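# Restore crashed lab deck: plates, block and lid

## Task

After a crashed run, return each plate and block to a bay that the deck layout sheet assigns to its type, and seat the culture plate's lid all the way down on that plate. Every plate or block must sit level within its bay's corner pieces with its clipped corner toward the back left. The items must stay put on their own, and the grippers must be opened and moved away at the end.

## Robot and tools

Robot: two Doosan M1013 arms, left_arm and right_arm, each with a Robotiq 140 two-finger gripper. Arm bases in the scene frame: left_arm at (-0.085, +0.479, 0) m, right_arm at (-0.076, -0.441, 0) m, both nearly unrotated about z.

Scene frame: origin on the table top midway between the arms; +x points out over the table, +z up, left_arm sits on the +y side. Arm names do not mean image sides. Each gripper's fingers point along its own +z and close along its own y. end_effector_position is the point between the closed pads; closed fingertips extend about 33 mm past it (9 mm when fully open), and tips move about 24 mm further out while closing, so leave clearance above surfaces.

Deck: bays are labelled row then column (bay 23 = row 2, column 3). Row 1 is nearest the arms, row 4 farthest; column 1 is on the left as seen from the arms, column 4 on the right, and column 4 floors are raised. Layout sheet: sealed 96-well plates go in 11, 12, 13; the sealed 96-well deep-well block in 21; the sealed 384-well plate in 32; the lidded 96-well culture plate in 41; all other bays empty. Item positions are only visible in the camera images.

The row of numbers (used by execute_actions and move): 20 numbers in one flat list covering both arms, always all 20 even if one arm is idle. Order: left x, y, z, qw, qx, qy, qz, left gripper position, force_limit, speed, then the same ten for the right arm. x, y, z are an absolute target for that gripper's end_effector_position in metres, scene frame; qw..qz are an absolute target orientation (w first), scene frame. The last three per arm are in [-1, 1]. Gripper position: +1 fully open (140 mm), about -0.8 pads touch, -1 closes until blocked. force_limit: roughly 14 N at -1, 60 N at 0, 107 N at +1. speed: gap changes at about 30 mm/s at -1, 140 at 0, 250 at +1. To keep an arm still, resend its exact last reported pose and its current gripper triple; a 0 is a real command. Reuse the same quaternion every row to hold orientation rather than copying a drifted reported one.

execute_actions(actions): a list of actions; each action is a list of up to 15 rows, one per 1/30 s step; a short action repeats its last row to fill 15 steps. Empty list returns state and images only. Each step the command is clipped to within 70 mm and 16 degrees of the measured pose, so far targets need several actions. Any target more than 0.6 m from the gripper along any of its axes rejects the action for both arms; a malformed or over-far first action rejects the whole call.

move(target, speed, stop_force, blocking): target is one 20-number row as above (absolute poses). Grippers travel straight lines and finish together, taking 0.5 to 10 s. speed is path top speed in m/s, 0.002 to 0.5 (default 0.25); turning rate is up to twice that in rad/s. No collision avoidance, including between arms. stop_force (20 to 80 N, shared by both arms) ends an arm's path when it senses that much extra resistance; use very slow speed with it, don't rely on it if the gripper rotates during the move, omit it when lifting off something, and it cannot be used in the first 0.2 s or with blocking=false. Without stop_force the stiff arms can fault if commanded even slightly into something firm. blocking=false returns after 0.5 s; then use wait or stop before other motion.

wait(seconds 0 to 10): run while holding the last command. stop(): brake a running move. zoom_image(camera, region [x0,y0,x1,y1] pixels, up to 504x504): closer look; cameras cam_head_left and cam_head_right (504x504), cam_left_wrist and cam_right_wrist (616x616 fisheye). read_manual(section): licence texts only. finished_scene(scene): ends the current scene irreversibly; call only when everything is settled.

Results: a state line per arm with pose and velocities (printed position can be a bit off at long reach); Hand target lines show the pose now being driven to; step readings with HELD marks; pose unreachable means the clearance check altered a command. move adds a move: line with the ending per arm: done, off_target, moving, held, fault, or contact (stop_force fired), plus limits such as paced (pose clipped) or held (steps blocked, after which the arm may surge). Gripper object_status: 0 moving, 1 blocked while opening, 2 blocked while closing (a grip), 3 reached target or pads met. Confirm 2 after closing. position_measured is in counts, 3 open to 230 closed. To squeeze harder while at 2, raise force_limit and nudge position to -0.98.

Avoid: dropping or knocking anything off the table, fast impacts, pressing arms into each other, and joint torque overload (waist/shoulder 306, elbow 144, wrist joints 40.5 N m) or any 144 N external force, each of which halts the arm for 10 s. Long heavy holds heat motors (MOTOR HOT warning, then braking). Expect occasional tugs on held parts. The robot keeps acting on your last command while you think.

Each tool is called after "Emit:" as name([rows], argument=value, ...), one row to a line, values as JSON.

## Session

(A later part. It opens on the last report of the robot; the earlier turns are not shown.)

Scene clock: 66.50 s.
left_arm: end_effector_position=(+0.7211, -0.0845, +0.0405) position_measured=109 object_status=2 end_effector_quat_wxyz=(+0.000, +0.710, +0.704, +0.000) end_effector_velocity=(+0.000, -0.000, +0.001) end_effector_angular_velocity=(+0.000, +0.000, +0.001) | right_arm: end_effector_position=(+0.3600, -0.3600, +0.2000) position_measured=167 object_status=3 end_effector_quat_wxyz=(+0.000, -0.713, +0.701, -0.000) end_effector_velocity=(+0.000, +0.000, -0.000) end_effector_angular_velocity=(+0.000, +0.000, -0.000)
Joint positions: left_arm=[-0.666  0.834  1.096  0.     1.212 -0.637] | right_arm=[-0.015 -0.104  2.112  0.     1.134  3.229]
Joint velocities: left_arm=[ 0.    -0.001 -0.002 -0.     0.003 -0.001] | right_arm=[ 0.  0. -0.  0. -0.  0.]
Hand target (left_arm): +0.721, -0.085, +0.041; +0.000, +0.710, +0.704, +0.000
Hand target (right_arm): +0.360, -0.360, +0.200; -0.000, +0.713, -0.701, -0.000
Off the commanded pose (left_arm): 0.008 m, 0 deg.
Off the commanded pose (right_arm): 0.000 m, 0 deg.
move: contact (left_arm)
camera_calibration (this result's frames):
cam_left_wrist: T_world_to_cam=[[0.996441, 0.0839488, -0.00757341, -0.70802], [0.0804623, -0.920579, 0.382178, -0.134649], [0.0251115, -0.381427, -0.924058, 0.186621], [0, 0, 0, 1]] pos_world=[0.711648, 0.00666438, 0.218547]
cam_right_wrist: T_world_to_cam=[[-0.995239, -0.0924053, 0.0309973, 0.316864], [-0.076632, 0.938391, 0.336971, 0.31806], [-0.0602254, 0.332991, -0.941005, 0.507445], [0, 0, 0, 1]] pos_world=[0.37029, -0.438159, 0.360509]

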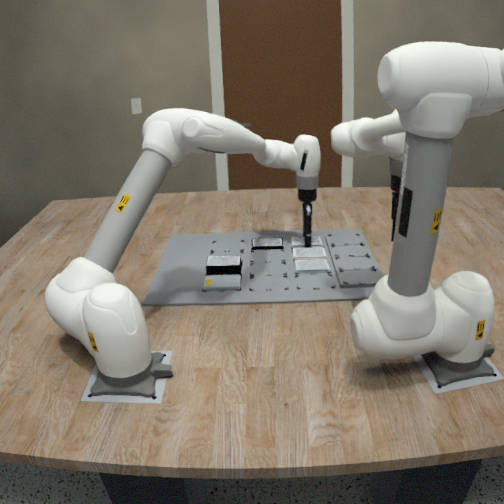

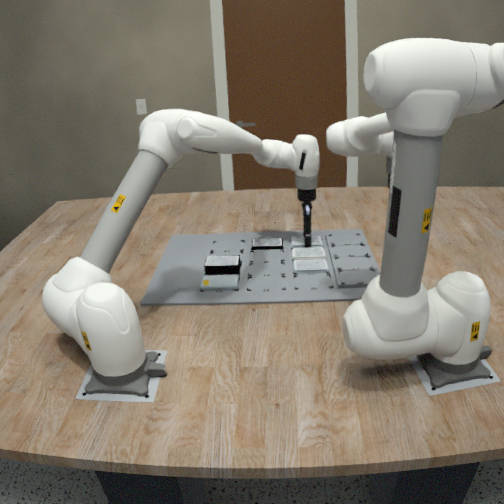

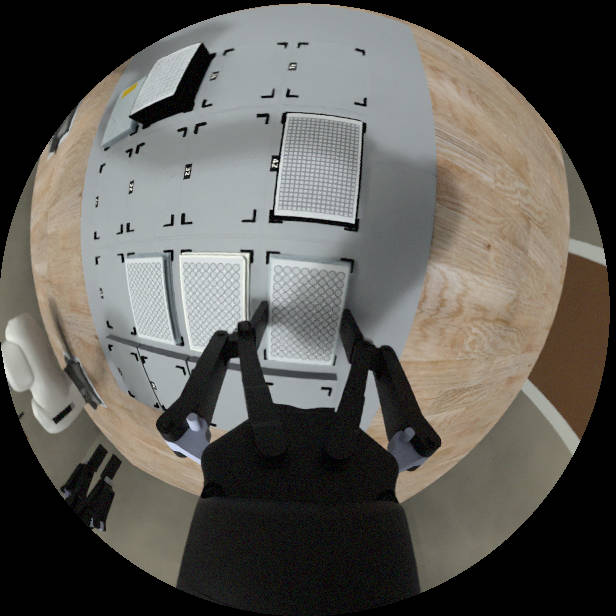

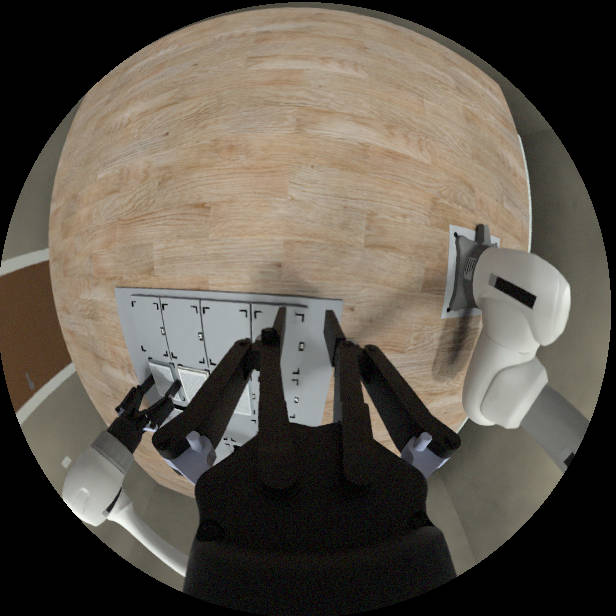

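Emit:
move(target=[0.7211,-0.0845,0.0412,0,0.7102,0.7040,0,0.3,0,-0.6,0.36,-0.36,0.20,0,0.7133,-0.7009,0,-0.3,0,0], speed=0.01)

Emit:
move(target=[0.7211,-0.0845,0.066,0,0.7102,0.7040,0,0.3,0,-0.6,0.36,-0.36,0.20,0,0.7133,-0.7009,0,-0.3,0,0], speed=0.05)

Emit:
move(target=[0.7211,-0.135,0.064,0,0.7102,0.7040,0,-0.3,0,0,0.36,-0.36,0.20,0,0.7133,-0.7009,0,-0.3,0,0], speed=0.08)

Emit:
move(target=[0.7211,-0.135,0.050,0,0.7102,0.7040,0,-0.3,0,0,0.36,-0.36,0.20,0,0.7133,-0.7009,0,-0.3,0,0], speed=0.006, stop_force=20)

Emit:
move(target=[0.7211,-0.125,0.064,0,0.7102,0.7040,0,-0.3,0,0,0.36,-0.36,0.20,0,0.7133,-0.7009,0,-0.3,0,0], speed=0.05)

Emit:
move(target=[0.7211,-0.035,0.063,0,0.7102,0.7040,0,-0.3,0,0,0.36,-0.36,0.20,0,0.7133,-0.7009,0,-0.3,0,0], speed=0.1)

Emit:
move(target=[0.7211,-0.035,0.050,0,0.7102,0.7040,0,-0.3,0,0,0.36,-0.36,0.20,0,0.7133,-0.7009,0,-0.3,0,0], speed=0.006, stop_force=20)

Scene clock: 67.90 s.
left_arm: end_effector_position=(+0.7211, -0.0845, +0.0412) position_measured=91 object_status=3 end_effector_quat_wxyz=(-0.000, +0.710, +0.704, +0.000) end_effector_velocity=(-0.001, +0.001, -0.002) end_effector_angular_velocity=(+0.002, +0.003, -0.000) | right_arm: end_effector_position=(+0.3600, -0.3600, +0.2000) position_measured=167 object_status=3 end_effector_quat_wxyz=(+0.000, -0.713, +0.701, -0.000) end_effector_velocity=(-0.000, -0.000, -0.000) end_effector_angular_velocity=(-0.000, +0.001, +0.001)
Joint positions: left_arm=[-0.666  0.833  1.095  0.     1.213 -0.637] | right_arm=[-0.015 -0.104  2.112  0.     1.134  3.229]
Joint velocities: left_arm=[0.    0.    0.002 0.    0.001 0.   ] | right_arm=[-0.     0.    -0.    -0.     0.001 -0.001]
Hand target (left_arm): +0.721, -0.085, +0.041; -0.000, +0.710, +0.704, -0.000
Hand target (right_arm): +0.360, -0.360, +0.200; -0.000, +0.713, -0.701, -0.000
Off the commanded pose (left_arm): 0.000 m, 0 deg.
Off the commanded pose (right_arm): 0.000 m, 0 deg.
move: done
camera_calibration (this result's frames):
cam_left_wrist: T_world_to_cam=[[0.996443, 0.0839046, -0.00781709, -0.708008], [0.0805198, -0.920658, 0.381976, -0.134858], [0.0248527, -0.381247, -0.924139, 0.187463], [0, 0, 0, 1]] pos_world=[0.71169, 0.00671677, 0.219219]
cam_right_wrist: T_world_to_cam=[[-0.995239, -0.0924052, 0.0309972, 0.316864], [-0.0766319, 0.938391, 0.336971, 0.31806], [-0.0602254, 0.332991, -0.941005, 0.507445], [0, 0, 0, 1]] pos_world=[0.37029, -0.438159, 0.360509]

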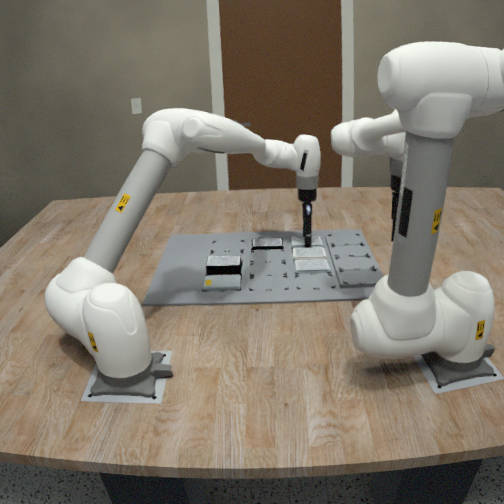

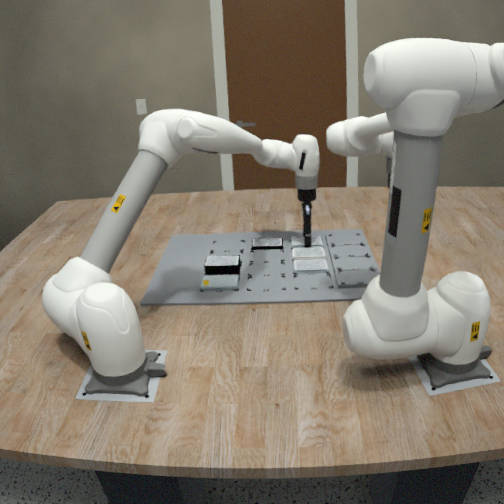

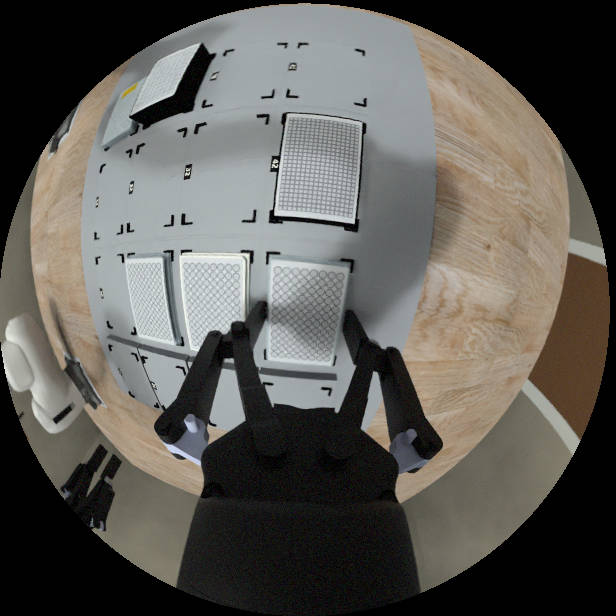

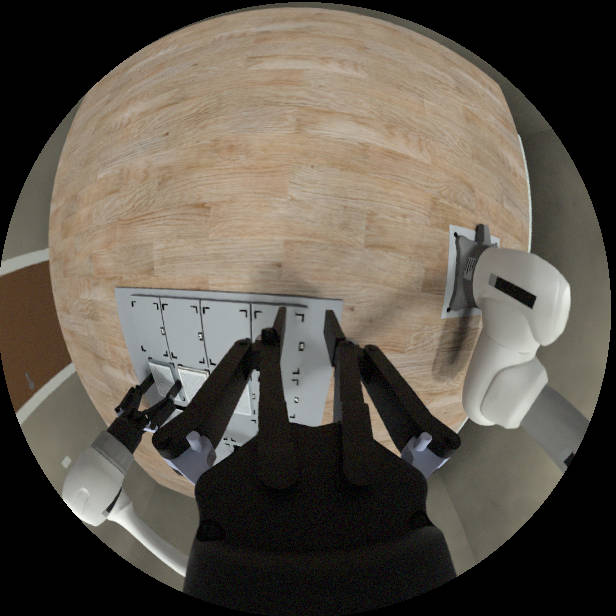

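Scene clock: 68.67 s.
left_arm: end_effector_position=(+0.7212, -0.0845, +0.0661) position_measured=91 object_status=3 end_effector_quat_wxyz=(+0.000, +0.710, +0.704, +0.000) end_effector_velocity=(-0.000, -0.001, -0.001) end_effector_angular_velocity=(-0.001, +0.001, +0.001) | right_arm: end_effector_position=(+0.3600, -0.3600, +0.2000) position_measured=167 object_status=3 end_effector_quat_wxyz=(+0.000, -0.713, +0.701, -0.000) end_effector_velocity=(+0.000, -0.000, +0.000) end_effector_angular_velocity=(+0.000, -0.001, +0.001)
Joint positions: left_arm=[-0.666  0.818  1.076  0.     1.247 -0.637] | right_arm=[-0.015 -0.104  2.112  0.     1.134  3.229]
Joint velocities: left_arm=[-0.     0.001  0.    -0.001 -0.001 -0.001] | right_arm=[-0.    -0.     0.    -0.    -0.001 -0.001]
Hand target (left_arm): +0.721, -0.085, +0.066; +0.000, +0.710, +0.704, -0.000
Hand target (right_arm): +0.360, -0.360, +0.200; -0.000, +0.713, -0.701, -0.000
Off the commanded pose (left_arm): 0.000 m, 0 deg.
Off the commanded pose (right_arm): 0.000 m, 0 deg.
move: done
camera_calibration (this result's frames):
cam_left_wrist: T_world_to_cam=[[0.996447, 0.0838714, -0.00768625, -0.707862], [0.0804363, -0.92062, 0.382084, -0.144366], [0.0249698, -0.381344, -0.924096, 0.210427], [0, 0, 0, 1]] pos_world=[0.711704, 0.00670827, 0.244174]
cam_right_wrist: T_world_to_cam=[[-0.995239, -0.0924053, 0.0309971, 0.316864], [-0.076632, 0.938391, 0.336971, 0.31806], [-0.0602253, 0.332991, -0.941005, 0.507445], [0, 0, 0, 1]] pos_world=[0.37029, -0.438159, 0.360509]

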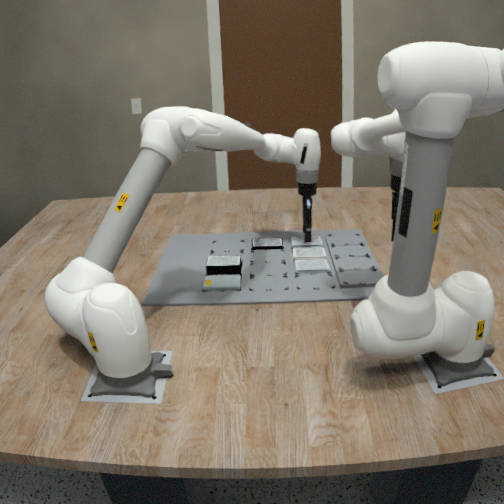

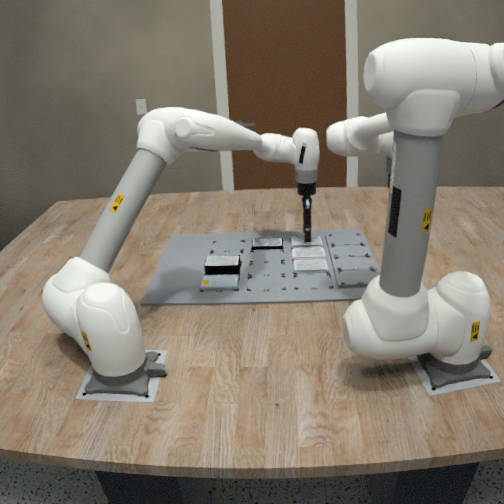

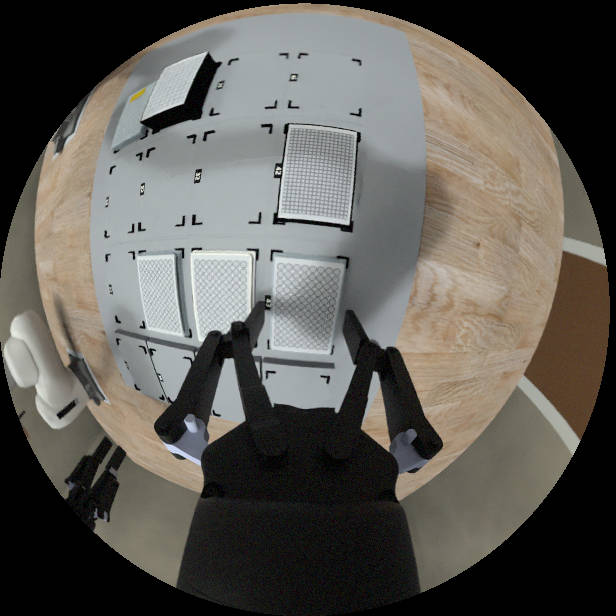

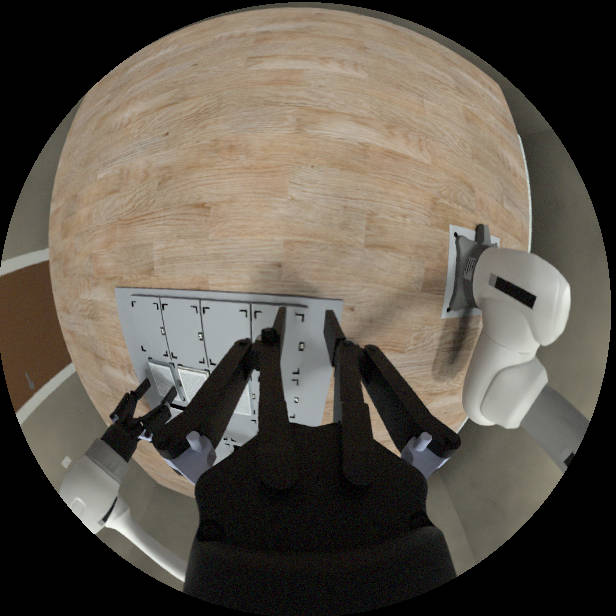

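Scene clock: 69.57 s.
left_arm: end_effector_position=(+0.7209, -0.1351, +0.0640) position_measured=167 object_status=3 end_effector_quat_wxyz=(-0.000, +0.710, +0.704, +0.000) end_effector_velocity=(-0.000, -0.000, +0.000) end_effector_angular_velocity=(-0.001, +0.000, +0.001) | right_arm: end_effector_position=(+0.3600, -0.3600, +0.2000) position_measured=167 object_status=3 end_effector_quat_wxyz=(+0.000, -0.713, +0.701, -0.000) end_effector_velocity=(+0.001, -0.000, +0.000) end_effector_angular_velocity=(+0.000, -0.002, -0.000)
Joint positions: left_arm=[-0.706  0.873  0.978  0.     1.291 -0.677] | right_arm=[-0.015 -0.104  2.112  0.     1.134  3.229]
Joint velocities: left_arm=[ 0.    -0.001  0.001 -0.001 -0.    -0.   ] | right_arm=[-0.     0.    -0.    -0.    -0.002  0.   ]
Hand target (left_arm): +0.721, -0.135, +0.064; -0.000, +0.710, +0.704, -0.000
Hand target (right_arm): +0.360, -0.360, +0.200; -0.000, +0.713, -0.701, -0.000
Off the commanded pose (left_arm): 0.000 m, 0 deg.
Off the commanded pose (right_arm): 0.000 m, 0 deg.
move: done
camera_calibration (this result's frames):
cam_left_wrist: T_world_to_cam=[[0.996461, 0.0836902, -0.00780886, -0.703425], [0.0803184, -0.920674, 0.38198, -0.190026], [0.0247786, -0.381256, -0.924137, 0.189292], [0, 0, 0, 1]] pos_world=[0.711508, -0.0439137, 0.242026]
cam_right_wrist: T_world_to_cam=[[-0.995239, -0.0924053, 0.0309973, 0.316864], [-0.076632, 0.938391, 0.336971, 0.31806], [-0.0602255, 0.332991, -0.941005, 0.507445], [0, 0, 0, 1]] pos_world=[0.37029, -0.438159, 0.360509]

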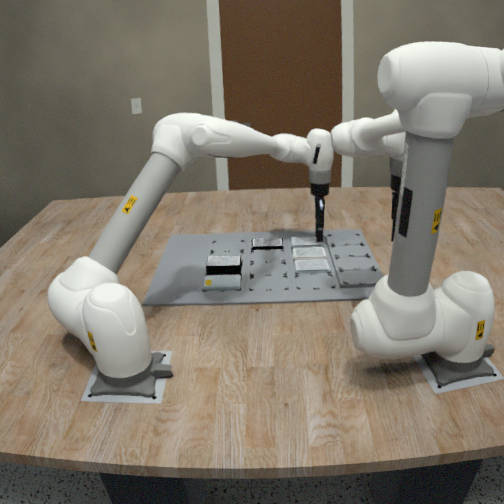

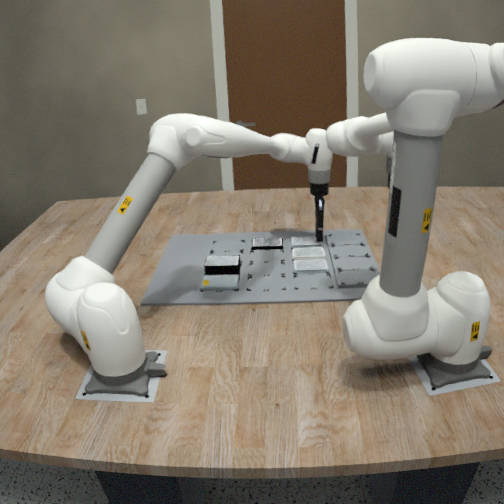

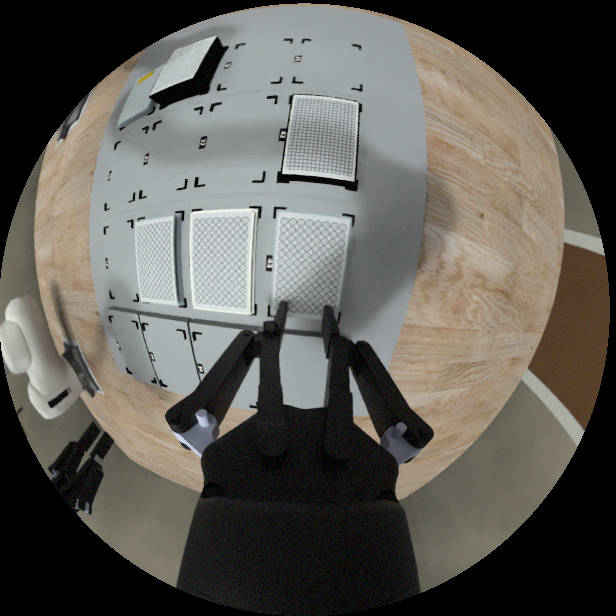

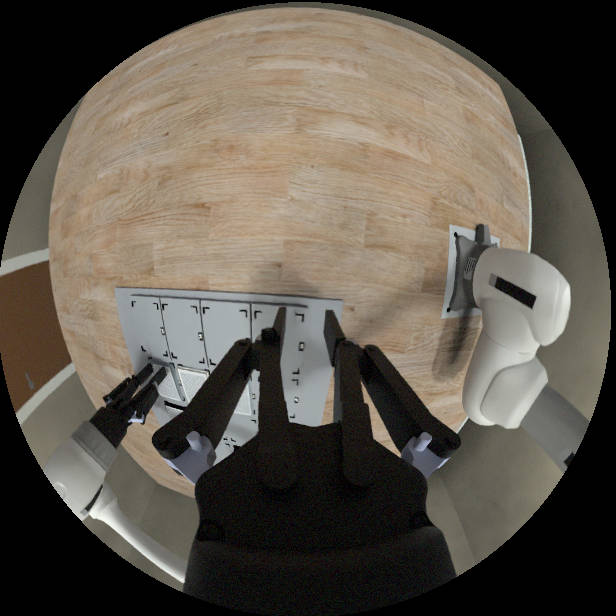

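Scene clock: 71.20 s.
left_arm: end_effector_position=(+0.7210, -0.1351, +0.0562) position_measured=167 object_status=3 end_effector_quat_wxyz=(+0.000, +0.710, +0.704, +0.000) end_effector_velocity=(+0.001, +0.001, +0.001) end_effector_angular_velocity=(-0.000, +0.001, +0.001) | right_arm: end_effector_position=(+0.3600, -0.3600, +0.2000) position_measured=167 object_status=3 end_effector_quat_wxyz=(+0.000, -0.713, +0.701, -0.000) end_effector_velocity=(-0.000, -0.000, +0.000) end_effector_angular_velocity=(+0.000, +0.000, -0.001)
Joint positions: left_arm=[-0.706  0.877  0.984  0.     1.28  -0.677] | right_arm=[-0.015 -0.104  2.112  0.     1.134  3.229]
Joint velocities: left_arm=[ 0.001  0.    -0.002 -0.001  0.002  0.001] | right_arm=[-0.     0.    -0.     0.     0.     0.001]
Hand target (left_arm): +0.721, -0.135, +0.056; +0.000, +0.710, +0.704, +0.000
Hand target (right_arm): +0.360, -0.360, +0.200; -0.000, +0.713, -0.701, -0.000
Off the commanded pose (left_arm): 0.006 m, 0 deg.
Off the commanded pose (right_arm): 0.000 m, 0 deg.
move: contact (left_arm)
camera_calibration (this result's frames):
cam_left_wrist: T_world_to_cam=[[0.996454, 0.0837873, -0.00767187, -0.703591], [0.0803526, -0.92062, 0.382103, -0.187057], [0.0249525, -0.381365, -0.924088, 0.181969], [0, 0, 0, 1]] pos_world=[0.711587, -0.0438599, 0.234233]
cam_right_wrist: T_world_to_cam=[[-0.995239, -0.0924054, 0.0309974, 0.316864], [-0.0766321, 0.938391, 0.336971, 0.31806], [-0.0602256, 0.332991, -0.941005, 0.507445], [0, 0, 0, 1]] pos_world=[0.37029, -0.438159, 0.360509]

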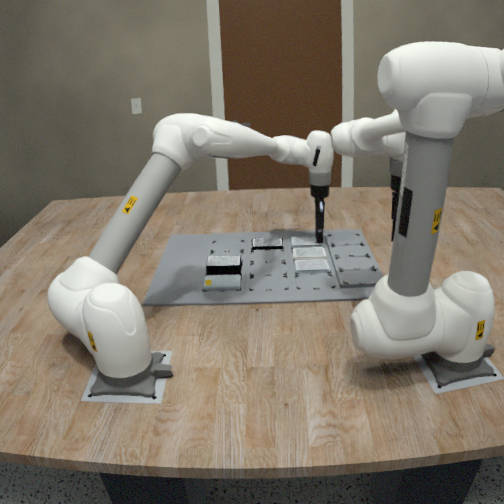

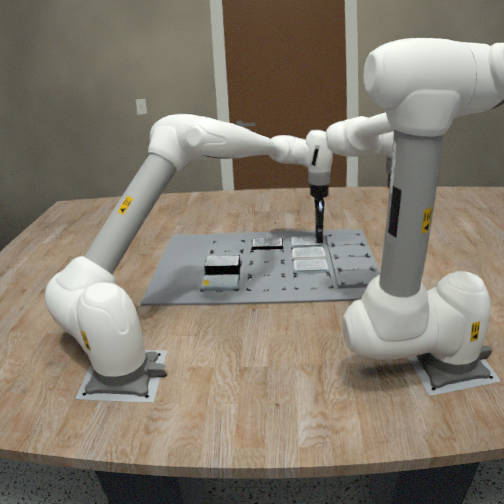

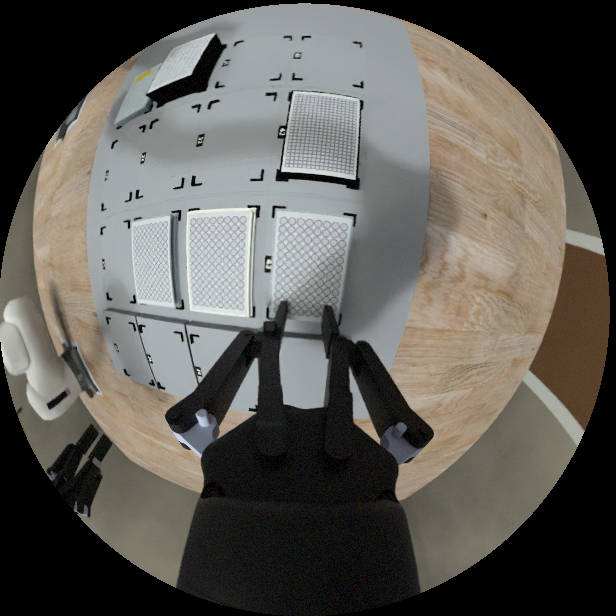

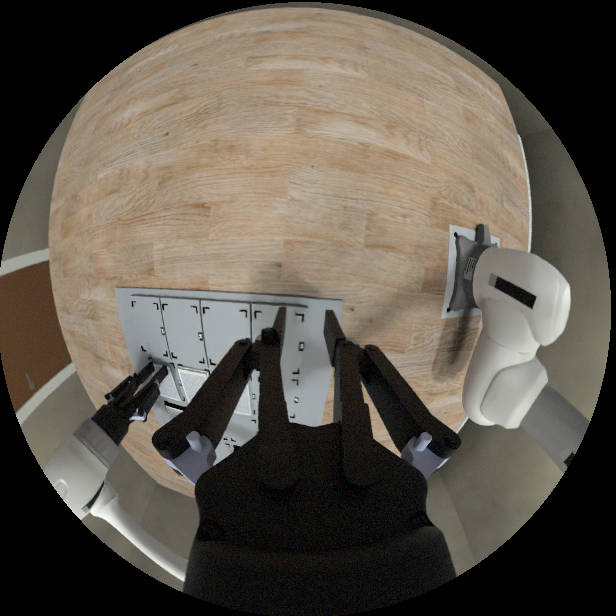

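Scene clock: 71.90 s.
left_arm: end_effector_position=(+0.7211, -0.1250, +0.0640) position_measured=167 object_status=3 end_effector_quat_wxyz=(-0.000, +0.710, +0.704, -0.000) end_effector_velocity=(+0.000, -0.000, +0.001) end_effector_angular_velocity=(-0.001, -0.001, +0.000) | right_arm: end_effector_position=(+0.3600, -0.3600, +0.2000) position_measured=167 object_status=3 end_effector_quat_wxyz=(+0.000, -0.713, +0.701, -0.000) end_effector_velocity=(+0.000, +0.000, +0.000) end_effector_angular_velocity=(+0.000, -0.000, -0.000)
Joint positions: left_arm=[-0.698  0.862  0.999  0.     1.281 -0.669] | right_arm=[-0.015 -0.104  2.112  0.     1.134  3.229]
Joint velocities: left_arm=[-0.    -0.    -0.002  0.     0.001 -0.001] | right_arm=[ 0. -0. -0.  0. -0.  0.]
Hand target (left_arm): +0.721, -0.125, +0.064; +0.000, +0.710, +0.704, -0.000
Hand target (right_arm): +0.360, -0.360, +0.200; -0.000, +0.713, -0.701, -0.000
Off the commanded pose (left_arm): 0.000 m, 0 deg.
Off the commanded pose (right_arm): 0.000 m, 0 deg.
move: done
camera_calibration (this result's frames):
cam_left_wrist: T_world_to_cam=[[0.996444, 0.0838897, -0.00782416, -0.704436], [0.0805084, -0.920655, 0.381986, -0.180872], [0.0248413, -0.381257, -0.924135, 0.193111], [0, 0, 0, 1]] pos_world=[0.711696, -0.0338009, 0.24204]
cam_right_wrist: T_world_to_cam=[[-0.995239, -0.0924052, 0.0309975, 0.316864], [-0.0766318, 0.938391, 0.336971, 0.31806], [-0.0602256, 0.332991, -0.941005, 0.507445], [0, 0, 0, 1]] pos_world=[0.37029, -0.438159, 0.360509]

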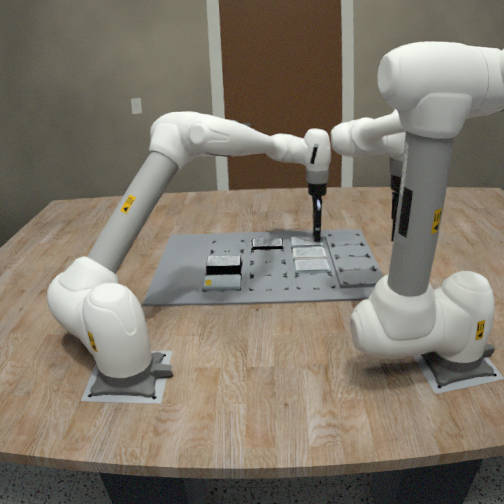

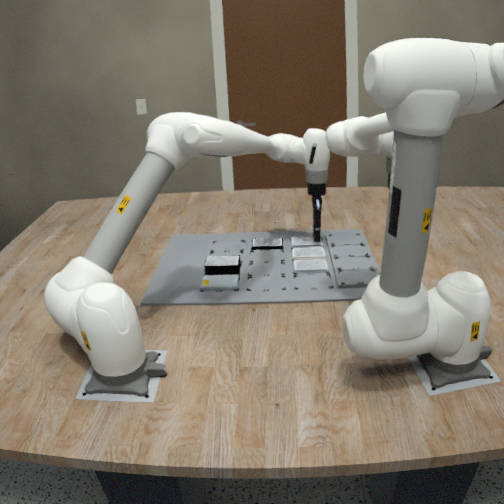

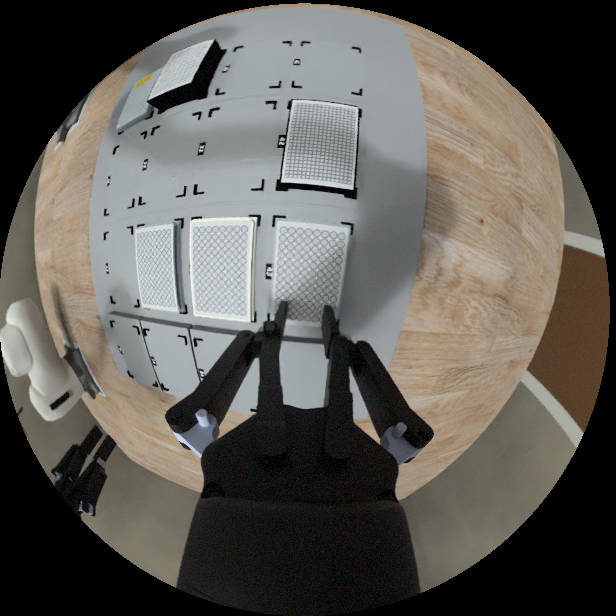

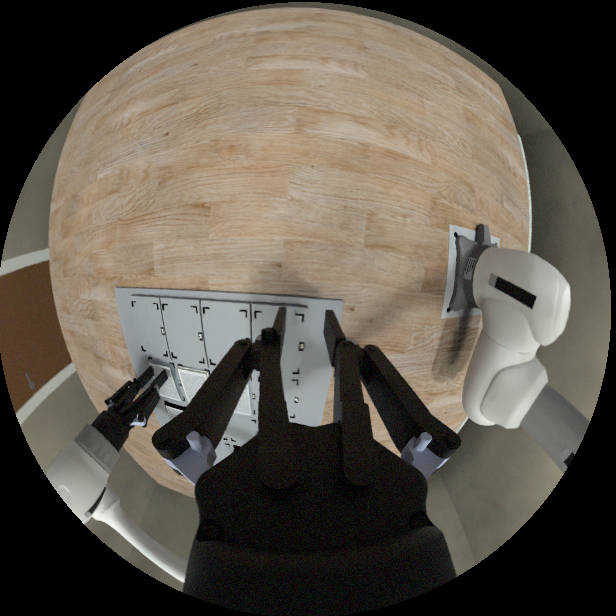

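Scene clock: 73.10 s.
left_arm: end_effector_position=(+0.7213, -0.0349, +0.0631) position_measured=167 object_status=3 end_effector_quat_wxyz=(+0.000, +0.710, +0.704, +0.000) end_effector_velocity=(-0.000, -0.000, -0.001) end_effector_angular_velocity=(-0.001, +0.001, +0.000) | right_arm: end_effector_position=(+0.3600, -0.3600, +0.2000) position_measured=167 object_status=3 end_effector_quat_wxyz=(+0.000, -0.713, +0.701, -0.000) end_effector_velocity=(-0.001, +0.000, -0.000) end_effector_angular_velocity=(+0.000, +0.001, +0.001)
Joint positions: left_arm=[-0.624  0.774  1.164  0.     1.204 -0.595] | right_arm=[-0.015 -0.104  2.112  0.     1.134  3.229]
Joint velocities: left_arm=[-0.     0.001 -0.    -0.001  0.    -0.   ] | right_arm=[ 0.     0.     0.     0.     0.001 -0.001]
Hand target (left_arm): +0.721, -0.035, +0.063; +0.000, +0.710, +0.704, +0.000
Hand target (right_arm): +0.360, -0.360, +0.200; -0.000, +0.713, -0.701, -0.000
Off the commanded pose (left_arm): 0.000 m, 0 deg.
Off the commanded pose (right_arm): 0.000 m, 0 deg.
move: done
camera_calibration (this result's frames):
cam_left_wrist: T_world_to_cam=[[0.996433, 0.0840308, -0.00772199, -0.712186], [0.0805977, -0.920613, 0.382068, -0.0977128], [0.0249965, -0.381327, -0.924102, 0.2265], [0, 0, 0, 1]] pos_world=[0.71186, 0.0562605, 0.241142]
cam_right_wrist: T_world_to_cam=[[-0.995239, -0.0924054, 0.0309974, 0.316864], [-0.076632, 0.938391, 0.336971, 0.31806], [-0.0602256, 0.332991, -0.941005, 0.507445], [0, 0, 0, 1]] pos_world=[0.37029, -0.438159, 0.360509]

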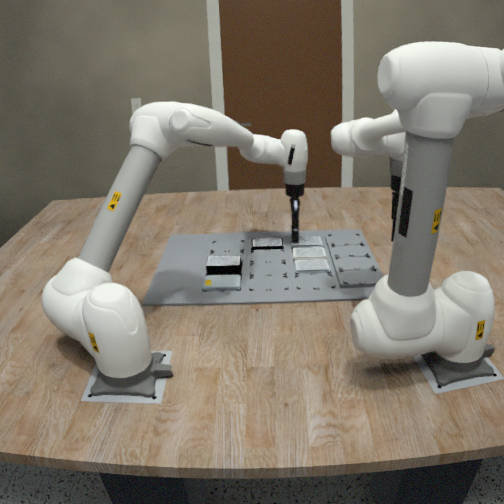

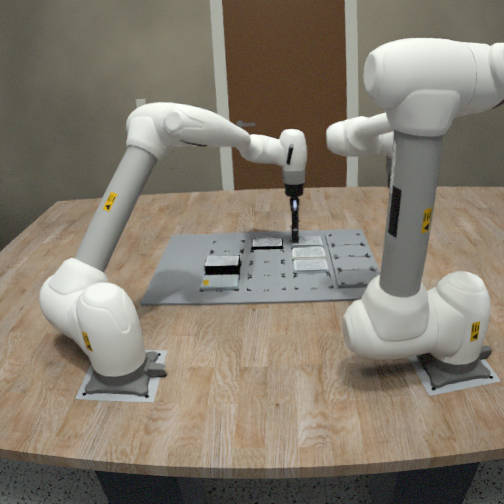

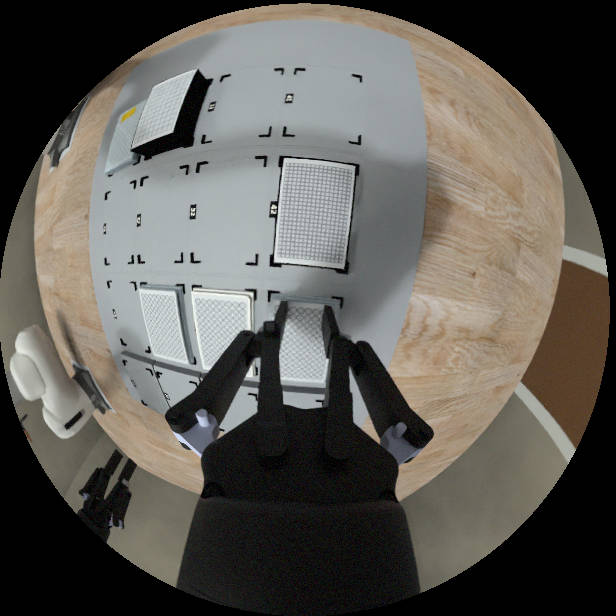

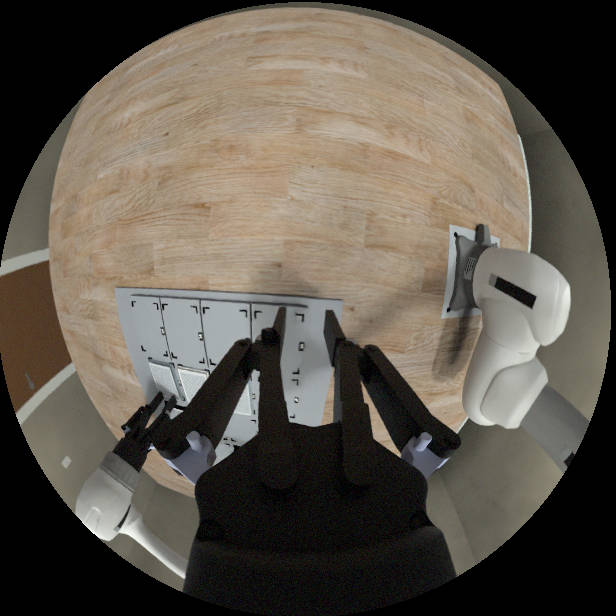

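Scene clock: 74.60 s.
left_arm: end_effector_position=(+0.7212, -0.0350, +0.0561) position_measured=167 object_status=3 end_effector_quat_wxyz=(+0.000, +0.710, +0.704, +0.000) end_effector_velocity=(+0.000, +0.001, +0.001) end_effector_angular_velocity=(+0.002, -0.000, +0.001) | right_arm: end_effector_position=(+0.3600, -0.3600, +0.2000) position_measured=167 object_status=3 end_effector_quat_wxyz=(+0.000, -0.713, +0.701, -0.000) end_effector_velocity=(+0.000, +0.000, +0.000) end_effector_angular_velocity=(-0.000, -0.001, +0.001)
Joint positions: left_arm=[-0.624  0.778  1.169  0.     1.194 -0.595] | right_arm=[-0.015 -0.104  2.112  0.     1.134  3.229]
Joint velocities: left_arm=[ 0.    -0.001 -0.     0.001  0.002 -0.001] | right_arm=[ 0.    -0.    -0.    -0.    -0.001 -0.001]
Hand target (left_arm): +0.721, -0.035, +0.056; +0.000, +0.710, +0.704, +0.000
Hand target (right_arm): +0.360, -0.360, +0.200; -0.000, +0.713, -0.701, -0.000
Off the commanded pose (left_arm): 0.006 m, 0 deg.
Off the commanded pose (right_arm): 0.000 m, 0 deg.
move: contact (left_arm)
camera_calibration (this result's frames):
cam_left_wrist: T_world_to_cam=[[0.996442, 0.0839312, -0.00764523, -0.712149], [0.0804748, -0.9206, 0.382126, -0.0949966], [0.0250341, -0.381382, -0.924079, 0.220018], [0, 0, 0, 1]] pos_world=[0.711752, 0.0562284, 0.23417]
cam_right_wrist: T_world_to_cam=[[-0.995239, -0.0924053, 0.0309972, 0.316864], [-0.076632, 0.938391, 0.336971, 0.31806], [-0.0602254, 0.332991, -0.941005, 0.507445], [0, 0, 0, 1]] pos_world=[0.37029, -0.438159, 0.360509]

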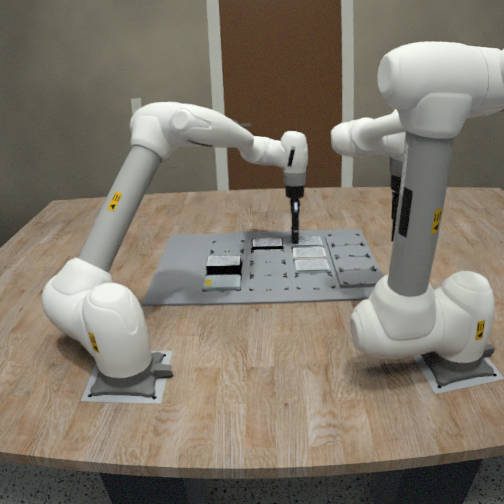

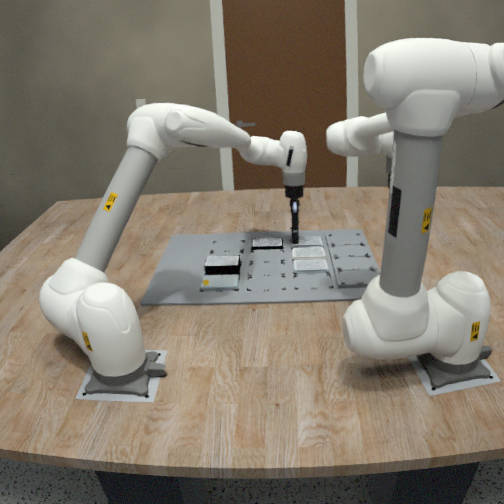

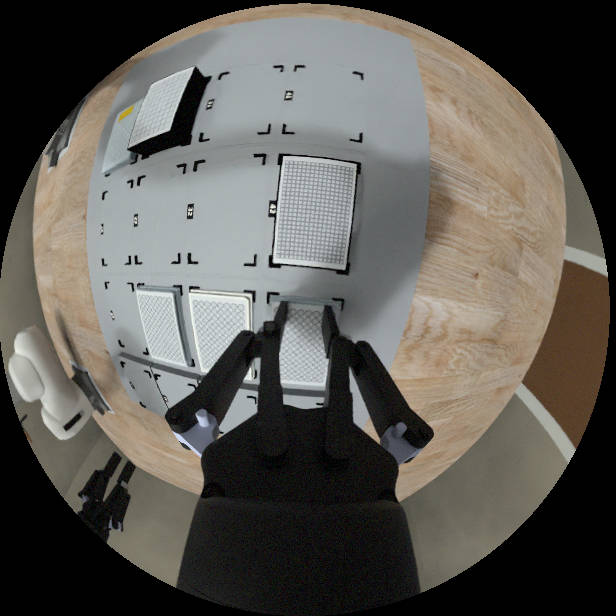

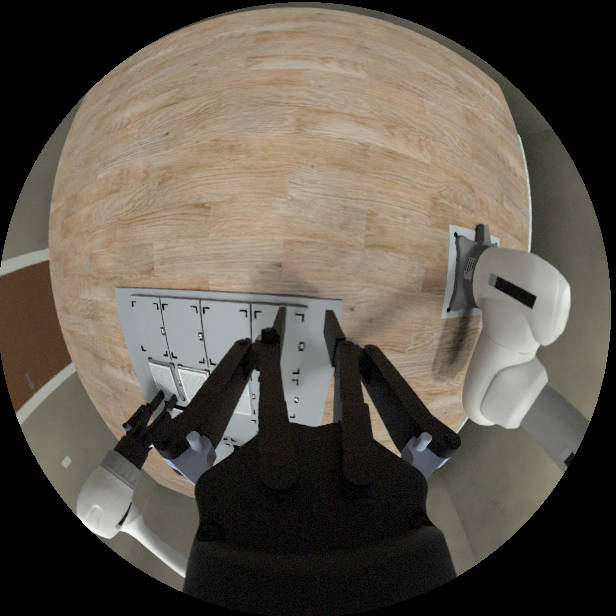

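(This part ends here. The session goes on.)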